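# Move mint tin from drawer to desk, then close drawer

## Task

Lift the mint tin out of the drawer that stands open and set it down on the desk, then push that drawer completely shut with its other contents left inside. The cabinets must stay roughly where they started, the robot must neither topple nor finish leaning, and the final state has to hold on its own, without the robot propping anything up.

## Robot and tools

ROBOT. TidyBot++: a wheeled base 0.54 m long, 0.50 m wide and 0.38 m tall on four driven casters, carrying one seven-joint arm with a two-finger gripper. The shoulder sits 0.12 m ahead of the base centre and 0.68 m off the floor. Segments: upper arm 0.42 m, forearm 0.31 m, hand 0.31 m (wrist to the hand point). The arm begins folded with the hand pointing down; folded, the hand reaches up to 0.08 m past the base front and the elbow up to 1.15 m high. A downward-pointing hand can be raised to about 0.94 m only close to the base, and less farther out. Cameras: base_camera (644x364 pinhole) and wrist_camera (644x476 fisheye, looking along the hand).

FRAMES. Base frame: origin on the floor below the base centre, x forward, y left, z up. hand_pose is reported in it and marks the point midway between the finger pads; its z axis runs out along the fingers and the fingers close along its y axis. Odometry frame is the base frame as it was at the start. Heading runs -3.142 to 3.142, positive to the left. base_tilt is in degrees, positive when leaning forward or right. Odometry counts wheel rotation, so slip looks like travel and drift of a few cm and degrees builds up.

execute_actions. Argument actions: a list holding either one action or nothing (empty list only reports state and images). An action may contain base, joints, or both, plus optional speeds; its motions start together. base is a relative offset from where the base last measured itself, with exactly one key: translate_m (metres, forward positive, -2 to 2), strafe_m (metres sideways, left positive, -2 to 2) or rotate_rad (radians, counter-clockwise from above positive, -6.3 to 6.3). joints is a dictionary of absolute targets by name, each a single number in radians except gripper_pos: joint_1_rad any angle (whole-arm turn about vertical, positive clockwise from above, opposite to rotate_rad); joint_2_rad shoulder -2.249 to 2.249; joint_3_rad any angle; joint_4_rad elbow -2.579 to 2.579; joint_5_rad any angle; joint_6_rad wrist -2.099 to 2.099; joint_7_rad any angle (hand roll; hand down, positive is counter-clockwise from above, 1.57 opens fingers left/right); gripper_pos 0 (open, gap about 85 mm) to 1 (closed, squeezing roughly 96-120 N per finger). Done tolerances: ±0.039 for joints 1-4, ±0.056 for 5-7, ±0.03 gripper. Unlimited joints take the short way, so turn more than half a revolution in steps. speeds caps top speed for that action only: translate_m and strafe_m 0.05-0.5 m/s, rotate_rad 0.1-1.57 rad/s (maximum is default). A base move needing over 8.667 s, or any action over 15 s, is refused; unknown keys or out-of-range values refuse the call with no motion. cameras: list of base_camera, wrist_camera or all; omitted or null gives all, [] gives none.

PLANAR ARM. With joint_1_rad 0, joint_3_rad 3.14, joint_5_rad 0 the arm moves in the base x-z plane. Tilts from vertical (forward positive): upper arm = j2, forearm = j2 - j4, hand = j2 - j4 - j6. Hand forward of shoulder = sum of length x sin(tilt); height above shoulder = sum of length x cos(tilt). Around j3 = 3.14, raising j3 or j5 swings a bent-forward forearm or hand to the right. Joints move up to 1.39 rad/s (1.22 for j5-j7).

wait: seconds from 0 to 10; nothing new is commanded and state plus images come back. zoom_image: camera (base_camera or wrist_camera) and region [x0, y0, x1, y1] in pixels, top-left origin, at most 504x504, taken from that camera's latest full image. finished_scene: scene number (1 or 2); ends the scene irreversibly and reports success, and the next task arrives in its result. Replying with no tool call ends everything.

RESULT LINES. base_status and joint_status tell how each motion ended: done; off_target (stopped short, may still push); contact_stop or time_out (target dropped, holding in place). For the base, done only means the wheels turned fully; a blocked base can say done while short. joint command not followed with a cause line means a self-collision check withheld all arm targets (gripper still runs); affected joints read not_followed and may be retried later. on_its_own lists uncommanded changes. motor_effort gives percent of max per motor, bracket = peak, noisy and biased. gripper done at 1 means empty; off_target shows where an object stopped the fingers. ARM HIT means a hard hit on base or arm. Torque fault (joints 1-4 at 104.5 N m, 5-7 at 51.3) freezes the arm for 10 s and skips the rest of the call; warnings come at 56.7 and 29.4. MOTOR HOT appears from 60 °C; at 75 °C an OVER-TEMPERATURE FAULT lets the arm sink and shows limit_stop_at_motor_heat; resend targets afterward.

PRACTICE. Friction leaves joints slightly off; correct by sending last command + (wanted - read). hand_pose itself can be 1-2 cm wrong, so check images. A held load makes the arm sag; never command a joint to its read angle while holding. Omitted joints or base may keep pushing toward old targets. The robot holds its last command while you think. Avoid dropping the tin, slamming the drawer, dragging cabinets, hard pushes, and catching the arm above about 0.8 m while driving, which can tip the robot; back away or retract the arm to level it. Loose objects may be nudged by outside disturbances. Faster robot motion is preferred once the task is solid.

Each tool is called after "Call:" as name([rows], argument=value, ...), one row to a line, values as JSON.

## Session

Call:
execute_actions([
  {"joints":{"joint_2_rad":0.0,"joint_4_rad":-1.57,"joint_6_rad":-0.4,"gripper_pos":0}},
], cameras=["wrist_camera"])

Scene clock: 2.23 s.
base_odometry: x=+0.000 y=+0.000 heading=+0.000 (m, m, rad; odometry frame)
base_tilt: forward=+0.4 right=+0.1 (deg)
base_status: not commanded
joint_positions: joint_1_rad=-0.016 joint_2_rad=-0.016 joint_3_rad=+3.154 joint_4_rad=-1.581 joint_5_rad=-0.003 joint_6_rad=-0.428 joint_7_rad=+1.573 gripper_pos=+0.000
joint_status: all done
motor_effort: joint_1_rad=+0(0) joint_2_rad=-22(23) joint_3_rad=-1(1) joint_4_rad=+21(22) joint_5_rad=+0(0) joint_6_rad=+8(8) joint_7_rad=+0(0) (%)
hand_pose: x=+0.7107 y=+0.0042 z=+0.9767 quat_wxyz=(-0.002, +0.840, +0.002, +0.543) (m; base frame)
pictures: wrist_camera
Images, in order (width x height): wrist_camera 644x476.

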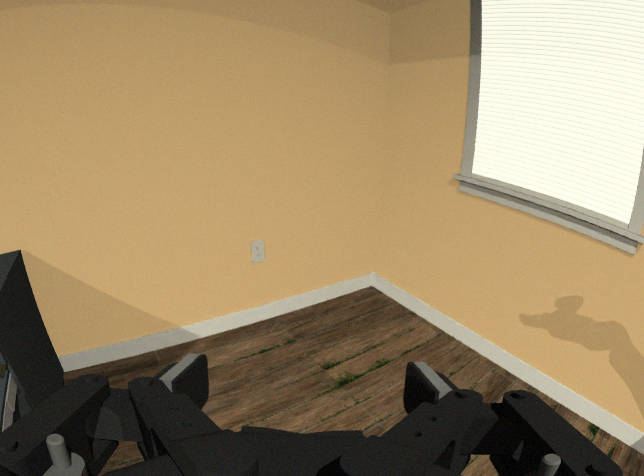

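Call:
execute_actions([
  {"joints":{"joint_1_rad":-1.3}},
], cameras=["wrist_camera"])

Scene clock: 4.90 s.
base_odometry: x=+0.000 y=+0.000 heading=+0.000 (m, m, rad; odometry frame)
base_tilt: forward=+0.3 right=+0.1 (deg)
base_status: not commanded
joint_positions: joint_1_rad=-1.292 joint_2_rad=-0.011 joint_3_rad=+3.152 joint_4_rad=-1.581 joint_5_rad=-0.003 joint_6_rad=-0.428 joint_7_rad=+1.573 gripper_pos=+0.000
joint_status: all done
motor_effort: joint_1_rad=+1(1) joint_2_rad=-22(23) joint_3_rad=+0(2) joint_4_rad=+21(21) joint_5_rad=-1(0) joint_6_rad=+8(8) joint_7_rad=+0(0) (%)
hand_pose: x=+0.2867 y=+0.5691 z=+0.9735 quat_wxyz=(-0.324, +0.674, +0.503, +0.433) (m; base frame)
pictures: wrist_camera
Images, in order (width x height): wrist_camera 644x476.

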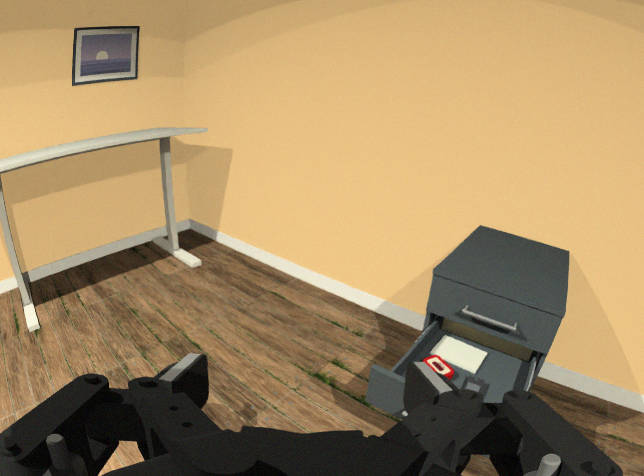

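Call:
execute_actions([
  {"base":{"rotate_rad":0.95},"joints":{"joint_1_rad":0.0,"joint_6_rad":-1.1}},
])

Scene clock: 7.70 s.
base_odometry: x=+0.000 y=+0.000 heading=+0.949 (m, m, rad; odometry frame)
base_tilt: forward=+0.4 right=+0.1 (deg)
base_status: done
joint_positions: joint_1_rad=-0.009 joint_2_rad=-0.008 joint_3_rad=+3.149 joint_4_rad=-1.581 joint_5_rad=-0.003 joint_6_rad=-1.070 joint_7_rad=+1.573 gripper_pos=+0.000
joint_status: all done
motor_effort: joint_1_rad=+0(3) joint_2_rad=-19(23) joint_3_rad=+0(3) joint_4_rad=+19(21) joint_5_rad=+0(0) joint_6_rad=+5(8) joint_7_rad=-1(1) (%)
hand_pose: x=+0.5789 y=+0.0032 z=+0.8286 quat_wxyz=(-0.001, +0.969, +0.002, +0.247) (m; base frame)
pictures: base_camera, wrist_camera
Images, in order (width x height): base_camera 644x364, wrist_camera 644x476.

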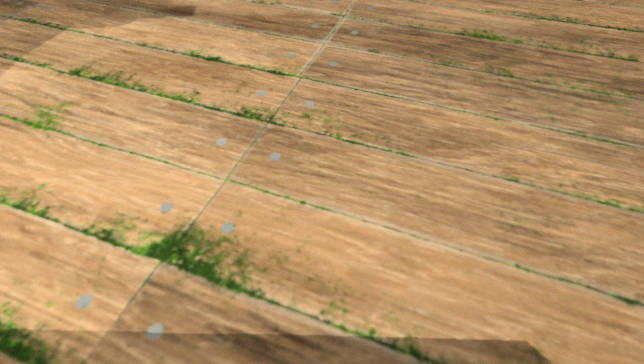

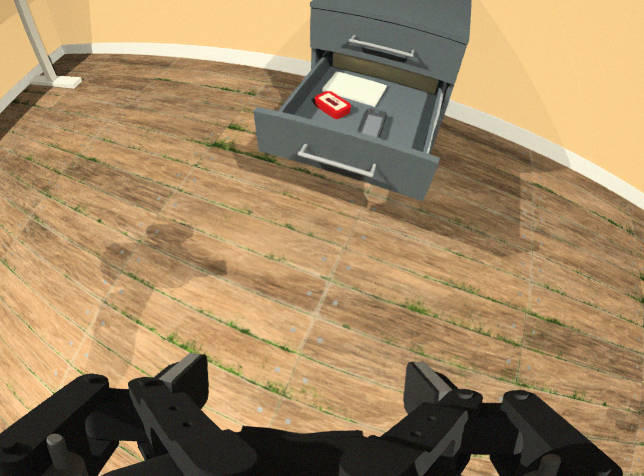

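Call:
execute_actions([
  {"base":{"strafe_m":0.35}},
], cameras=[])

Call:
execute_actions([
  {"base":{"rotate_rad":-0.3}},
], cameras=[])

Call:
execute_actions([
  {"base":{"translate_m":0.5}},
], cameras=["wrist_camera"])

Scene clock: 10.00 s.
base_odometry: x=-0.285 y=+0.204 heading=+0.949 (m, m, rad; odometry frame)
base_tilt: forward=+0.3 right=+0.0 (deg)
base_status: done
joint_positions: joint_1_rad=-0.006 joint_2_rad=-0.008 joint_3_rad=+3.149 joint_4_rad=-1.581 joint_5_rad=-0.003 joint_6_rad=-1.070 joint_7_rad=+1.573 gripper_pos=+0.000
joint_status: not commanded
motor_effort: joint_1_rad=+0(3) joint_2_rad=-20(20) joint_3_rad=+0(2) joint_4_rad=+19(20) joint_5_rad=+0(1) joint_6_rad=+5(5) joint_7_rad=+0(0) (%)
hand_pose: x=+0.5789 y=+0.0015 z=+0.8286 quat_wxyz=(-0.001, +0.969, +0.000, +0.247) (m; base frame)
pictures: none
No camera images: the call's "cameras" was empty. Leave "cameras" out to get every camera's image.

Scene clock: 11.17 s.
base_odometry: x=-0.285 y=+0.204 heading=+0.650 (m, m, rad; odometry frame)
base_tilt: forward=+0.2 right=+0.0 (deg)
base_status: done
joint_positions: joint_1_rad=+0.002 joint_2_rad=-0.008 joint_3_rad=+3.156 joint_4_rad=-1.581 joint_5_rad=-0.003 joint_6_rad=-1.070 joint_7_rad=+1.573 gripper_pos=+0.000
joint_status: not commanded
motor_effort: joint_1_rad=+1(2) joint_2_rad=-20(20) joint_3_rad=+1(2) joint_4_rad=+19(20) joint_5_rad=-1(0) joint_6_rad=+5(5) joint_7_rad=-1(0) (%)
hand_pose: x=+0.5789 y=-0.0053 z=+0.8286 quat_wxyz=(+0.001, +0.969, -0.007, +0.247) (m; base frame)
pictures: none
No camera images: the call's "cameras" was empty. Leave "cameras" out to get every camera's image.

Scene clock: 13.53 s.
base_odometry: x=+0.114 y=+0.506 heading=+0.650 (m, m, rad; odometry frame)
base_tilt: forward=+0.3 right=+0.0 (deg)
base_status: done
joint_positions: joint_1_rad=+0.002 joint_2_rad=+0.002 joint_3_rad=+3.156 joint_4_rad=-1.580 joint_5_rad=-0.003 joint_6_rad=-1.075 joint_7_rad=+1.573 gripper_pos=+0.000
joint_status: not commanded
motor_effort: joint_1_rad=+0(2) joint_2_rad=-20(24) joint_3_rad=+0(1) joint_4_rad=+19(20) joint_5_rad=+0(0) joint_6_rad=+5(6) joint_7_rad=+0(0) (%)
hand_pose: x=+0.5796 y=-0.0053 z=+0.8237 quat_wxyz=(+0.001, +0.971, -0.007, +0.240) (m; base frame)
pictures: wrist_camera
Images, in order (width x height): wrist_camera 644x476.

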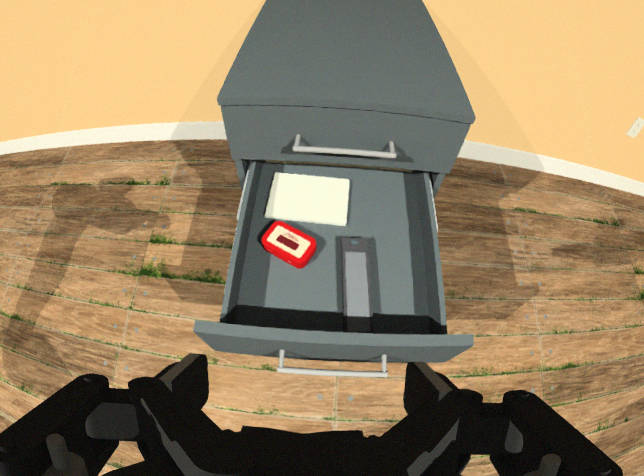

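Call:
execute_actions([
  {"base":{"translate_m":0.28},"joints":{"joint_1_rad":-0.17,"joint_2_rad":0.729,"joint_4_rad":-1.474,"joint_6_rad":-0.96,"joint_7_rad":-0.62}},
], cameras=["wrist_camera"])

Scene clock: 16.60 s.
base_odometry: x=+0.337 y=+0.675 heading=+0.649 (m, m, rad; odometry frame)
base_tilt: forward=+0.3 right=+0.1 (deg)
base_status: done
joint_positions: joint_1_rad=-0.159 joint_2_rad=+0.730 joint_3_rad=+3.156 joint_4_rad=-1.489 joint_5_rad=-0.003 joint_6_rad=-0.991 joint_7_rad=-0.589 gripper_pos=+0.000
joint_status: all done
motor_effort: joint_1_rad=+1(0) joint_2_rad=-40(43) joint_3_rad=-1(1) joint_4_rad=+13(20) joint_5_rad=+0(1) joint_6_rad=+0(5) joint_7_rad=-1(1) (%)
hand_pose: x=+0.6236 y=+0.0756 z=+0.4948 quat_wxyz=(+0.033, +0.534, -0.845, -0.011) (m; base frame)
pictures: wrist_camera
Images, in order (width x height): wrist_camera 644x476.

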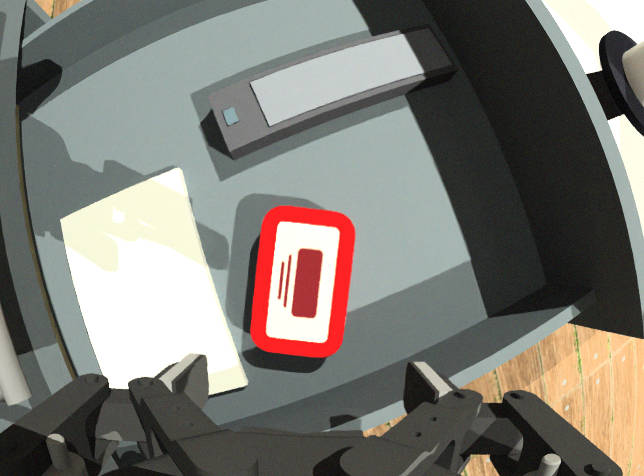

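Call:
execute_actions([
  {"joints":{"joint_1_rad":-0.05,"joint_2_rad":0.818,"joint_4_rad":-1.73,"joint_6_rad":-0.57,"joint_7_rad":-0.5}},
], cameras=["wrist_camera"])

Scene clock: 18.33 s.
base_odometry: x=+0.337 y=+0.675 heading=+0.649 (m, m, rad; odometry frame)
base_tilt: forward=+0.4 right=+0.0 (deg)
base_status: not commanded
joint_positions: joint_1_rad=-0.056 joint_2_rad=+0.816 joint_3_rad=+3.156 joint_4_rad=-1.722 joint_5_rad=-0.003 joint_6_rad=-0.600 joint_7_rad=-0.536 gripper_pos=+0.000
joint_status: all done
motor_effort: joint_1_rad=+1(2) joint_2_rad=-39(42) joint_3_rad=-1(2) joint_4_rad=+9(14) joint_5_rad=+0(0) joint_6_rad=+1(1) joint_7_rad=-1(0) (%)
hand_pose: x=+0.6044 y=+0.0213 z=+0.3996 quat_wxyz=(+0.001, +0.513, -0.858, +0.005) (m; base frame)
pictures: wrist_camera
Images, in order (width x height): wrist_camera 644x476.

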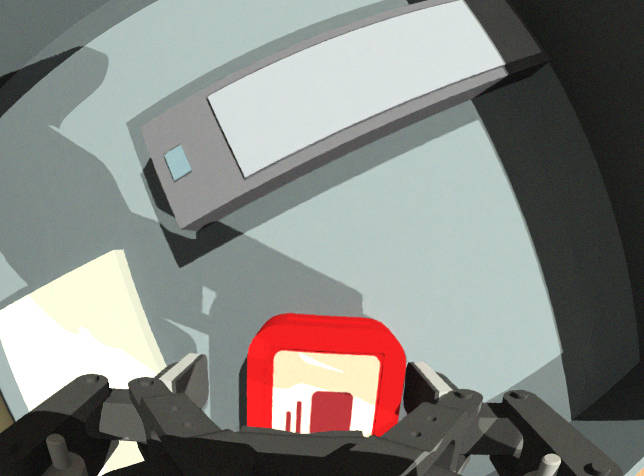

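Call:
execute_actions([
  {"joints":{"gripper_pos":1}},
], cameras=[])

Scene clock: 19.60 s.
base_odometry: x=+0.337 y=+0.675 heading=+0.649 (m, m, rad; odometry frame)
base_tilt: forward=+0.3 right=+0.1 (deg)
base_status: not commanded
joint_positions: joint_1_rad=-0.056 joint_2_rad=+0.809 joint_3_rad=+3.152 joint_4_rad=-1.725 joint_5_rad=-0.003 joint_6_rad=-0.600 joint_7_rad=-0.536 gripper_pos=+0.362
joint_status: gripper_pos off_target (ended at +0.362, target +1.000)
motor_effort: joint_1_rad=+1(3) joint_2_rad=-35(40) joint_3_rad=+0(5) joint_4_rad=+8(12) joint_5_rad=+0(3) joint_6_rad=+1(10) joint_7_rad=-1(0) (%)
hand_pose: x=+0.6049 y=+0.0233 z=+0.4029 quat_wxyz=(-0.002, +0.514, -0.858, +0.005) (m; base frame)
pictures: none
No camera images: the call's "cameras" was empty. Leave "cameras" out to get every camera's image.

Lift, then look left toward the desk.

Call:
execute_actions([
  {"joints":{"joint_2_rad":0.564,"joint_4_rad":-0.926,"joint_6_rad":-1.65}},
], cameras=[])

Call:
execute_actions([
  {"joints":{"joint_1_rad":-1.4,"joint_2_rad":0.3,"joint_4_rad":-0.9,"joint_6_rad":-0.6,"joint_7_rad":1.57}},
], cameras=["wrist_camera"])

Scene clock: 22.70 s.
base_odometry: x=+0.337 y=+0.675 heading=+0.649 (m, m, rad; odometry frame)
base_tilt: forward=+0.4 right=+0.0 (deg)
base_status: not commanded
joint_positions: joint_1_rad=-0.055 joint_2_rad=+0.576 joint_3_rad=+3.152 joint_4_rad=-0.926 joint_5_rad=-0.003 joint_6_rad=-1.626 joint_7_rad=-0.530 gripper_pos=+0.366
joint_status: all done
motor_effort: joint_1_rad=+0(2) joint_2_rad=-40(100) joint_3_rad=-1(2) joint_4_rad=+17(38) joint_5_rad=-1(3) joint_6_rad=+1(6) joint_7_rad=+0(2) (%)
hand_pose: x=+0.6654 y=+0.0281 z=+0.7449 quat_wxyz=(-0.005, +0.517, -0.856, +0.004) (m; base frame)
pictures: none
No camera images: the call's "cameras" was empty. Leave "cameras" out to get every camera's image.

Scene clock: 25.47 s.
base_odometry: x=+0.337 y=+0.675 heading=+0.649 (m, m, rad; odometry frame)
base_tilt: forward=+0.3 right=-0.1 (deg)
base_status: not commanded
joint_positions: joint_1_rad=-1.395 joint_2_rad=+0.315 joint_3_rad=+3.152 joint_4_rad=-0.918 joint_5_rad=-0.003 joint_6_rad=-0.633 joint_7_rad=+1.536 gripper_pos=+0.366
joint_status: all done
motor_effort: joint_1_rad=+0(3) joint_2_rad=-35(42) joint_3_rad=+0(2) joint_4_rad=+21(20) joint_5_rad=-1(1) joint_6_rad=+9(9) joint_7_rad=+0(0) (%)
hand_pose: x=+0.2496 y=+0.7131 z=+1.0953 quat_wxyz=(-0.388, +0.627, +0.503, +0.451) (m; base frame)
pictures: wrist_camera
Images, in order (width x height): wrist_camera 644x476.

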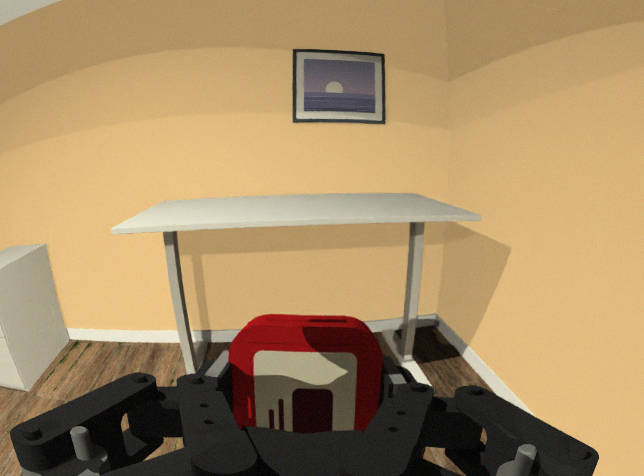

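Call:
execute_actions([
  {"base":{"rotate_rad":1.45},"joints":{"joint_1_rad":0.0}},
], cameras=[])

Call:
execute_actions([
  {"base":{"translate_m":0.8}},
], cameras=["wrist_camera"])

Scene clock: 28.33 s.
base_odometry: x=+0.337 y=+0.675 heading=+2.098 (m, m, rad; odometry frame)
base_tilt: forward=+0.3 right=+0.0 (deg)
base_status: done
joint_positions: joint_1_rad=+0.001 joint_2_rad=+0.315 joint_3_rad=+3.150 joint_4_rad=-0.918 joint_5_rad=-0.003 joint_6_rad=-0.633 joint_7_rad=+1.536 gripper_pos=+0.366
joint_status: all done
motor_effort: joint_1_rad=+0(5) joint_2_rad=-35(38) joint_3_rad=+0(4) joint_4_rad=+21(22) joint_5_rad=-1(0) joint_6_rad=+9(10) joint_7_rad=+0(0) (%)
hand_pose: x=+0.8438 y=-0.0036 z=+1.0957 quat_wxyz=(-0.008, +0.803, -0.017, +0.596) (m; base frame)
pictures: none
No camera images: the call's "cameras" was empty. Leave "cameras" out to get every camera's image.

Scene clock: 31.23 s.
base_odometry: x=-0.066 y=+1.366 heading=+2.099 (m, m, rad; odometry frame)
base_tilt: forward=+0.4 right=+0.0 (deg)
base_status: done
joint_positions: joint_1_rad=+0.001 joint_2_rad=+0.309 joint_3_rad=+3.150 joint_4_rad=-0.916 joint_5_rad=-0.003 joint_6_rad=-0.630 joint_7_rad=+1.536 gripper_pos=+0.366
joint_status: not commanded
motor_effort: joint_1_rad=+1(2) joint_2_rad=-35(39) joint_3_rad=+0(1) joint_4_rad=+21(23) joint_5_rad=+0(1) joint_6_rad=+10(10) joint_7_rad=+0(0) (%)
hand_pose: x=+0.8416 y=-0.0036 z=+1.1018 quat_wxyz=(-0.008, +0.800, -0.017, +0.600) (m; base frame)
pictures: wrist_camera
Images, in order (width x height): wrist_camera 644x476.

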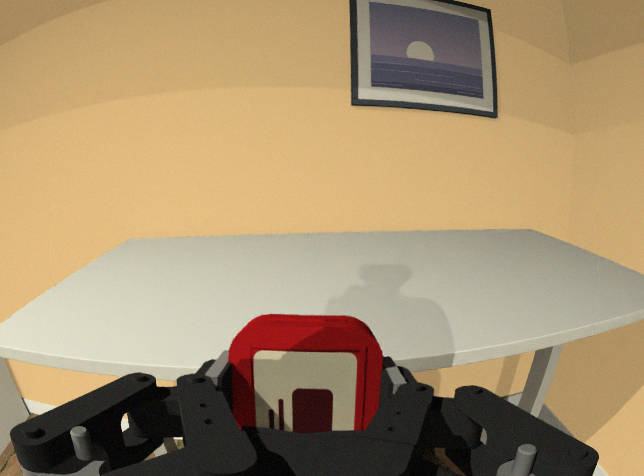

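Call:
execute_actions([
  {"base":{"translate_m":0.25},"joints":{"joint_6_rad":-1.2}},
], cameras=["wrist_camera"])

Scene clock: 33.07 s.
base_odometry: x=-0.193 y=+1.582 heading=+2.099 (m, m, rad; odometry frame)
base_tilt: forward=+0.4 right=+0.1 (deg)
base_status: done
joint_positions: joint_1_rad=+0.001 joint_2_rad=+0.308 joint_3_rad=+3.150 joint_4_rad=-0.909 joint_5_rad=-0.003 joint_6_rad=-1.196 joint_7_rad=+1.536 gripper_pos=+0.366
joint_status: all done
motor_effort: joint_1_rad=+1(2) joint_2_rad=-33(37) joint_3_rad=+0(2) joint_4_rad=+20(22) joint_5_rad=+0(1) joint_6_rad=+7(10) joint_7_rad=+0(0) (%)
hand_pose: x=+0.7489 y=-0.0028 z=+0.9592 quat_wxyz=(-0.005, +0.934, -0.020, +0.356) (m; base frame)
pictures: wrist_camera
Images, in order (width x height): wrist_camera 644x476.

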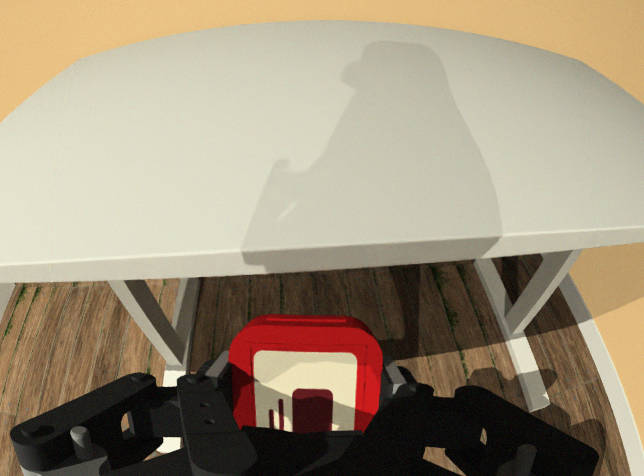

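Further than I thought. Forward more.

Call:
execute_actions([
  {"base":{"translate_m":0.4}},
], cameras=["wrist_camera"])

Scene clock: 38.13 s.
base_odometry: x=-0.395 y=+1.927 heading=+2.100 (m, m, rad; odometry frame)
base_tilt: forward=+0.3 right=+0.0 (deg)
base_status: done
joint_positions: joint_1_rad=+0.001 joint_2_rad=+0.271 joint_3_rad=+3.150 joint_4_rad=-0.880 joint_5_rad=-0.003 joint_6_rad=-1.200 joint_7_rad=+1.536 gripper_pos=+0.366
joint_status: not commanded
motor_effort: joint_1_rad=+0(1) joint_2_rad=-23(34) joint_3_rad=+0(2) joint_4_rad=+12(20) joint_5_rad=-1(1) joint_6_rad=+2(14) joint_7_rad=-1(1) (%)
hand_pose: x=+0.7400 y=-0.0027 z=+0.9961 quat_wxyz=(-0.005, +0.923, -0.020, +0.385) (m; base frame)
pictures: wrist_camera
Images, in order (width x height): wrist_camera 644x476.

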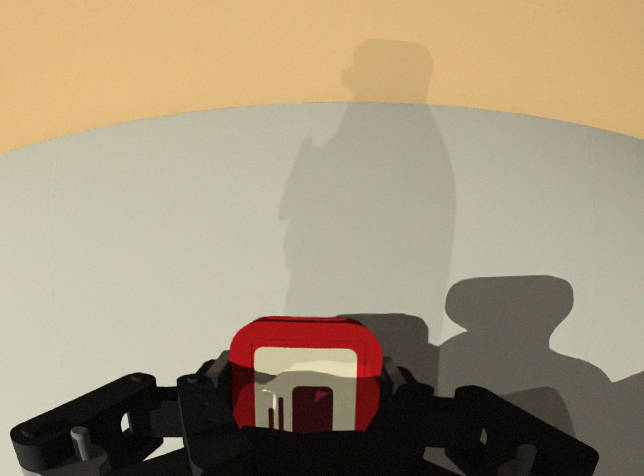

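The tin already rests on the desk. Release and retreat.

Call:
execute_actions([
  {"joints":{"gripper_pos":0}},
], cameras=[])

Call:
execute_actions([
  {"joints":{"joint_2_rad":0.1,"joint_6_rad":-0.9}},
], cameras=[])

Call:
execute_actions([
  {"base":{"translate_m":-1.45}},
], cameras=["wrist_camera"])

Scene clock: 39.53 s.
base_odometry: x=-0.395 y=+1.927 heading=+2.100 (m, m, rad; odometry frame)
base_tilt: forward=+0.3 right=+0.0 (deg)
base_status: not commanded
joint_positions: joint_1_rad=+0.001 joint_2_rad=+0.294 joint_3_rad=+3.150 joint_4_rad=-0.892 joint_5_rad=-0.003 joint_6_rad=-1.200 joint_7_rad=+1.536 gripper_pos=+0.000
joint_status: all done
motor_effort: joint_1_rad=+0(0) joint_2_rad=-31(33) joint_3_rad=+0(1) joint_4_rad=+19(19) joint_5_rad=+0(0) joint_6_rad=+6(7) joint_7_rad=+0(1) (%)
hand_pose: x=+0.7457 y=-0.0028 z=+0.9761 quat_wxyz=(-0.005, +0.929, -0.020, +0.369) (m; base frame)
pictures: none
No camera images: the call's "cameras" was empty. Leave "cameras" out to get every camera's image.

Scene clock: 41.10 s.
base_odometry: x=-0.395 y=+1.927 heading=+2.100 (m, m, rad; odometry frame)
base_tilt: forward=+0.3 right=+0.0 (deg)
base_status: not commanded
joint_positions: joint_1_rad=+0.001 joint_2_rad=+0.094 joint_3_rad=+3.150 joint_4_rad=-0.896 joint_5_rad=-0.003 joint_6_rad=-0.924 joint_7_rad=+1.536 gripper_pos=+0.000
joint_status: all done
motor_effort: joint_1_rad=+0(1) joint_2_rad=-23(35) joint_3_rad=-1(0) joint_4_rad=+18(22) joint_5_rad=-1(0) joint_6_rad=+8(9) joint_7_rad=+0(0) (%)
hand_pose: x=+0.7144 y=-0.0031 z=+1.1686 quat_wxyz=(-0.008, +0.817, -0.018, +0.576) (m; base frame)
pictures: none
No camera images: the call's "cameras" was empty. Leave "cameras" out to get every camera's image.

Scene clock: 45.47 s.
base_odometry: x=+0.339 y=+0.677 heading=+2.101 (m, m, rad; odometry frame)
base_tilt: forward=+0.4 right=+0.0 (deg)
base_status: done
joint_positions: joint_1_rad=+0.001 joint_2_rad=+0.098 joint_3_rad=+3.150 joint_4_rad=-0.896 joint_5_rad=-0.003 joint_6_rad=-0.923 joint_7_rad=+1.536 gripper_pos=+0.000
joint_status: not commanded
motor_effort: joint_1_rad=+1(2) joint_2_rad=-23(28) joint_3_rad=+0(2) joint_4_rad=+19(19) joint_5_rad=-1(1) joint_6_rad=+9(9) joint_7_rad=+0(0) (%)
hand_pose: x=+0.7164 y=-0.0033 z=+1.1662 quat_wxyz=(-0.008, +0.818, -0.018, +0.574) (m; base frame)
pictures: wrist_camera
Images, in order (width x height): wrist_camera 644x476.

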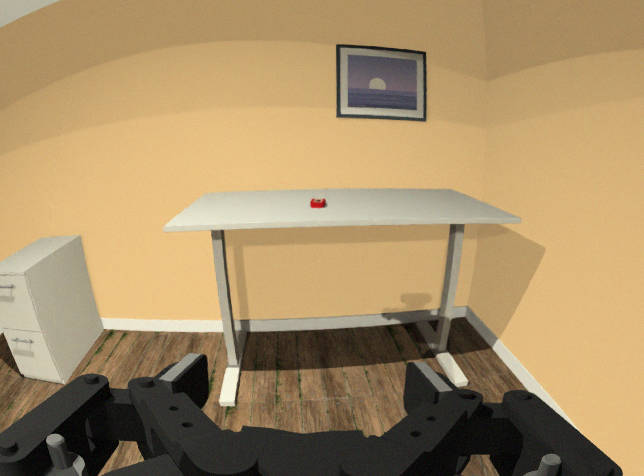

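Call:
execute_actions([
  {"base":{"rotate_rad":-1.45},"joints":{"gripper_pos":1}},
], cameras=[])

Call:
execute_actions([
  {"base":{"translate_m":-0.3},"joints":{"joint_2_rad":0.875,"joint_4_rad":-2.338,"joint_6_rad":0.26}},
])

Scene clock: 47.90 s.
base_odometry: x=+0.339 y=+0.677 heading=+0.652 (m, m, rad; odometry frame)
base_tilt: forward=+0.3 right=+0.0 (deg)
base_status: done
joint_positions: joint_1_rad=+0.006 joint_2_rad=+0.106 joint_3_rad=+3.158 joint_4_rad=-0.896 joint_5_rad=-0.003 joint_6_rad=-0.923 joint_7_rad=+1.536 gripper_pos=+0.999
joint_status: all done
motor_effort: joint_1_rad=+1(4) joint_2_rad=-24(28) joint_3_rad=+1(3) joint_4_rad=+19(20) joint_5_rad=+0(3) joint_6_rad=+9(9) joint_7_rad=-1(1) (%)
hand_pose: x=+0.7206 y=-0.0102 z=+1.1610 quat_wxyz=(-0.005, +0.821, -0.023, +0.571) (m; base frame)
pictures: none
No camera images: the call's "cameras" was empty. Leave "cameras" out to get every camera's image.

Scene clock: 50.57 s.
base_odometry: x=+0.101 y=+0.495 heading=+0.652 (m, m, rad; odometry frame)
base_tilt: forward=+0.3 right=+0.0 (deg)
base_status: done
joint_positions: joint_1_rad=+0.006 joint_2_rad=+0.670 joint_3_rad=+3.158 joint_4_rad=-2.148 joint_5_rad=-0.003 joint_6_rad=+0.410 joint_7_rad=+1.536 gripper_pos=+0.999
joint_status: joint_2_rad off_target (ended at +0.670, target +0.875); joint_4_rad off_target (ended at -2.148, target -2.338); joint_6_rad off_target (ended at +0.410, target +0.260)
motor_effort: joint_1_rad=+1(1) joint_2_rad=+2(41) joint_3_rad=+0(2) joint_4_rad=-23(23) joint_5_rad=-1(1) joint_6_rad=-21(21) joint_7_rad=-1(1) (%)
hand_pose: x=+0.6885 y=-0.0115 z=+0.4820 quat_wxyz=(+0.002, +0.933, -0.024, +0.358) (m; base frame)
pictures: base_camera, wrist_camera
Images, in order (width x height): base_camera 644x364, wrist_camera 644x476.

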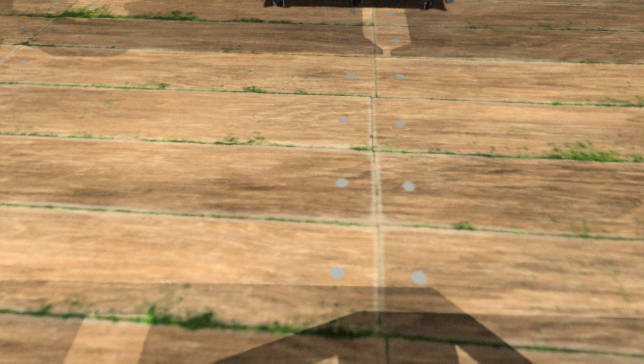

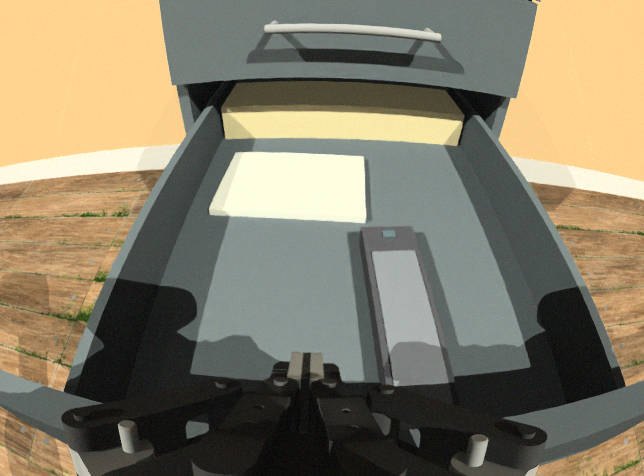

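Call:
execute_actions([
  {"base":{"translate_m":-0.3},"joints":{"joint_2_rad":0.5,"joint_4_rad":-2.338,"joint_6_rad":0.26}},
], cameras=[])

Call:
execute_actions([
  {"joints":{"joint_2_rad":0.875}},
])

Scene clock: 53.20 s.
base_odometry: x=-0.138 y=+0.313 heading=+0.651 (m, m, rad; odometry frame)
base_tilt: forward=+0.3 right=+0.0 (deg)
base_status: done
joint_positions: joint_1_rad=+0.005 joint_2_rad=+0.499 joint_3_rad=+3.157 joint_4_rad=-2.345 joint_5_rad=-0.003 joint_6_rad=+0.266 joint_7_rad=+1.537 gripper_pos=+0.999
joint_status: all done
motor_effort: joint_1_rad=+1(2) joint_2_rad=-27(32) joint_3_rad=+1(4) joint_4_rad=+8(31) joint_5_rad=-1(2) joint_6_rad=+5(24) joint_7_rad=+0(1) (%)
hand_pose: x=+0.5791 y=-0.0090 z=+0.4878 quat_wxyz=(+0.001, +0.960, -0.026, +0.278) (m; base frame)
pictures: none
No camera images: the call's "cameras" was empty. Leave "cameras" out to get every camera's image.

Scene clock: 54.70 s.
base_odometry: x=-0.138 y=+0.313 heading=+0.651 (m, m, rad; odometry frame)
base_tilt: forward=+0.3 right=+0.0 (deg)
base_status: not commanded
joint_positions: joint_1_rad=+0.005 joint_2_rad=+0.869 joint_3_rad=+3.157 joint_4_rad=-2.345 joint_5_rad=-0.003 joint_6_rad=+0.266 joint_7_rad=+1.537 gripper_pos=+0.999
joint_status: all done
motor_effort: joint_1_rad=+0(0) joint_2_rad=-30(33) joint_3_rad=-1(1) joint_4_rad=+0(8) joint_5_rad=+0(1) joint_6_rad=+2(5) joint_7_rad=-1(1) (%)
hand_pose: x=+0.4777 y=-0.0085 z=+0.3345 quat_wxyz=(+0.005, +0.995, -0.026, +0.097) (m; base frame)
pictures: base_camera, wrist_camera
Images, in order (width x height): base_camera 644x364, wrist_camera 644x476.

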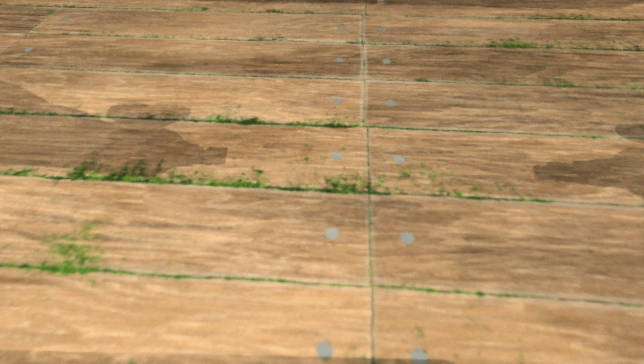

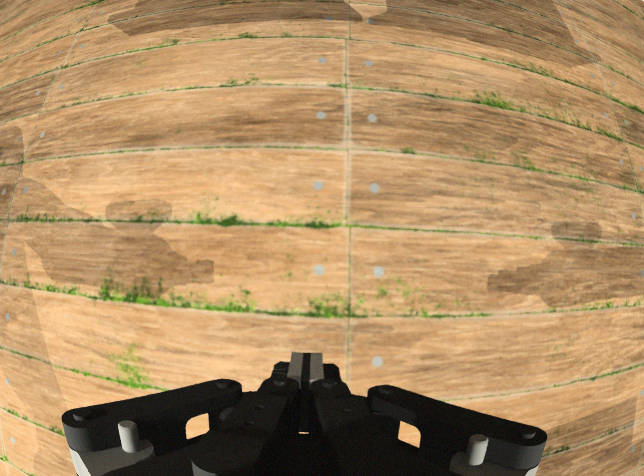

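Call:
execute_actions([
  {"base":{"translate_m":0.8},"speeds":{"translate_m":0.25}},
])

Scene clock: 59.10 s.
base_odometry: x=+0.498 y=+0.797 heading=+0.651 (m, m, rad; odometry frame)
base_tilt: forward=+0.3 right=+0.1 (deg)
base_status: done
joint_positions: joint_1_rad=+0.001 joint_2_rad=+0.877 joint_3_rad=+3.152 joint_4_rad=-2.422 joint_5_rad=-0.003 joint_6_rad=+0.227 joint_7_rad=+1.539 gripper_pos=+0.999
joint_status: not commanded
motor_effort: joint_1_rad=+1(2) joint_2_rad=-32(34) joint_3_rad=+1(2) joint_4_rad=+12(26) joint_5_rad=-1(2) joint_6_rad=+8(13) joint_7_rad=+0(2) (%)
hand_pose: x=+0.4150 y=-0.0038 z=+0.3298 quat_wxyz=(+0.004, +0.999, -0.021, +0.035) (m; base frame)
pictures: base_camera, wrist_camera
Images, in order (width x height): base_camera 644x364, wrist_camera 644x476.

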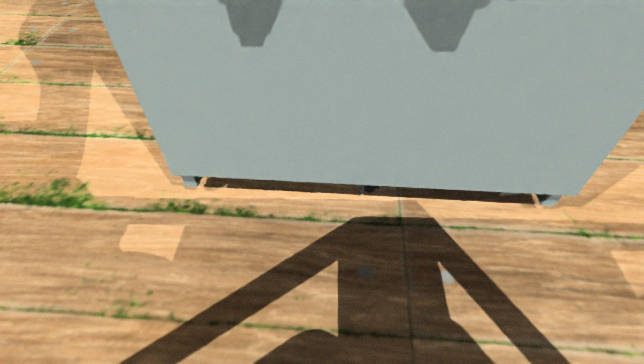

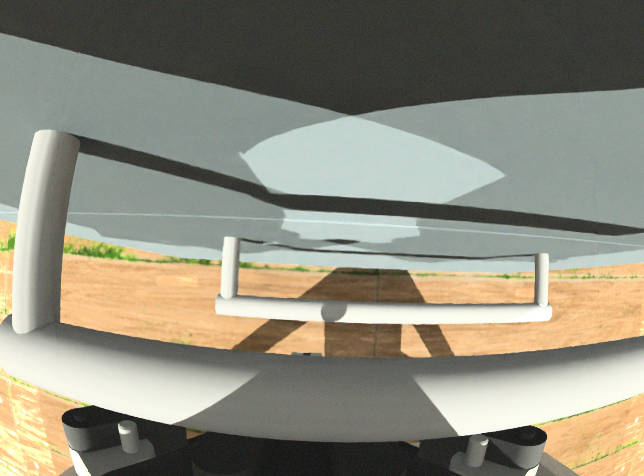

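Arm is yielding, so I'll back off and check whether the drawer is really shut and the cabinet stayed put.

Call:
execute_actions([
  {"base":{"translate_m":-0.5}},
], cameras=[])

Call:
execute_actions([
  {"joints":{"joint_2_rad":0.0,"joint_4_rad":-1.57,"joint_6_rad":-0.7}},
])

Scene clock: 61.70 s.
base_odometry: x=+0.100 y=+0.495 heading=+0.650 (m, m, rad; odometry frame)
base_tilt: forward=+0.4 right=+0.0 (deg)
base_status: done
joint_positions: joint_1_rad=+0.001 joint_2_rad=+0.875 joint_3_rad=+3.152 joint_4_rad=-2.338 joint_5_rad=-0.003 joint_6_rad=+0.237 joint_7_rad=+1.539 gripper_pos=+0.999
joint_status: not commanded
motor_effort: joint_1_rad=+1(3) joint_2_rad=-31(34) joint_3_rad=-1(3) joint_4_rad=+1(12) joint_5_rad=+0(1) joint_6_rad=+2(8) joint_7_rad=+0(0) (%)
hand_pose: x=+0.4710 y=-0.0044 z=+0.3307 quat_wxyz=(+0.003, +0.996, -0.021, +0.083) (m; base frame)
pictures: none
No camera images: the call's "cameras" was empty. Leave "cameras" out to get every camera's image.

Scene clock: 63.87 s.
base_odometry: x=+0.100 y=+0.495 heading=+0.650 (m, m, rad; odometry frame)
base_tilt: forward=+0.3 right=+0.1 (deg)
base_status: not commanded
joint_positions: joint_1_rad=+0.001 joint_2_rad=+0.000 joint_3_rad=+3.152 joint_4_rad=-1.581 joint_5_rad=-0.003 joint_6_rad=-0.669 joint_7_rad=+1.539 gripper_pos=+0.999
joint_status: all done
motor_effort: joint_1_rad=+0(0) joint_2_rad=-22(36) joint_3_rad=+0(0) joint_4_rad=+20(21) joint_5_rad=+0(0) joint_6_rad=+7(7) joint_7_rad=-1(0) (%)
hand_pose: x=+0.6757 y=-0.0044 z=+0.9038 quat_wxyz=(-0.006, +0.902, -0.020, +0.431) (m; base frame)
pictures: base_camera, wrist_camera
Images, in order (width x height): base_camera 644x364, wrist_camera 644x476.

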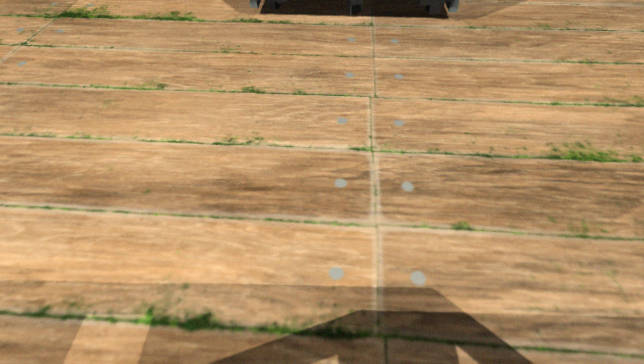

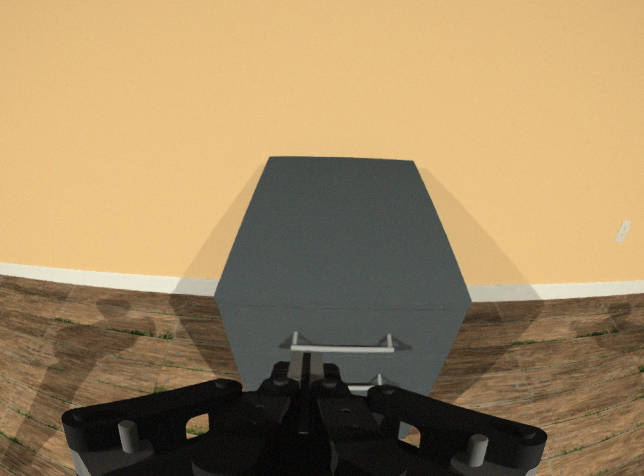

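The drawer is shut and the cabinet is still against the wall.

Call:
finished_scene(scene=2)

The scene is finished: the task was done.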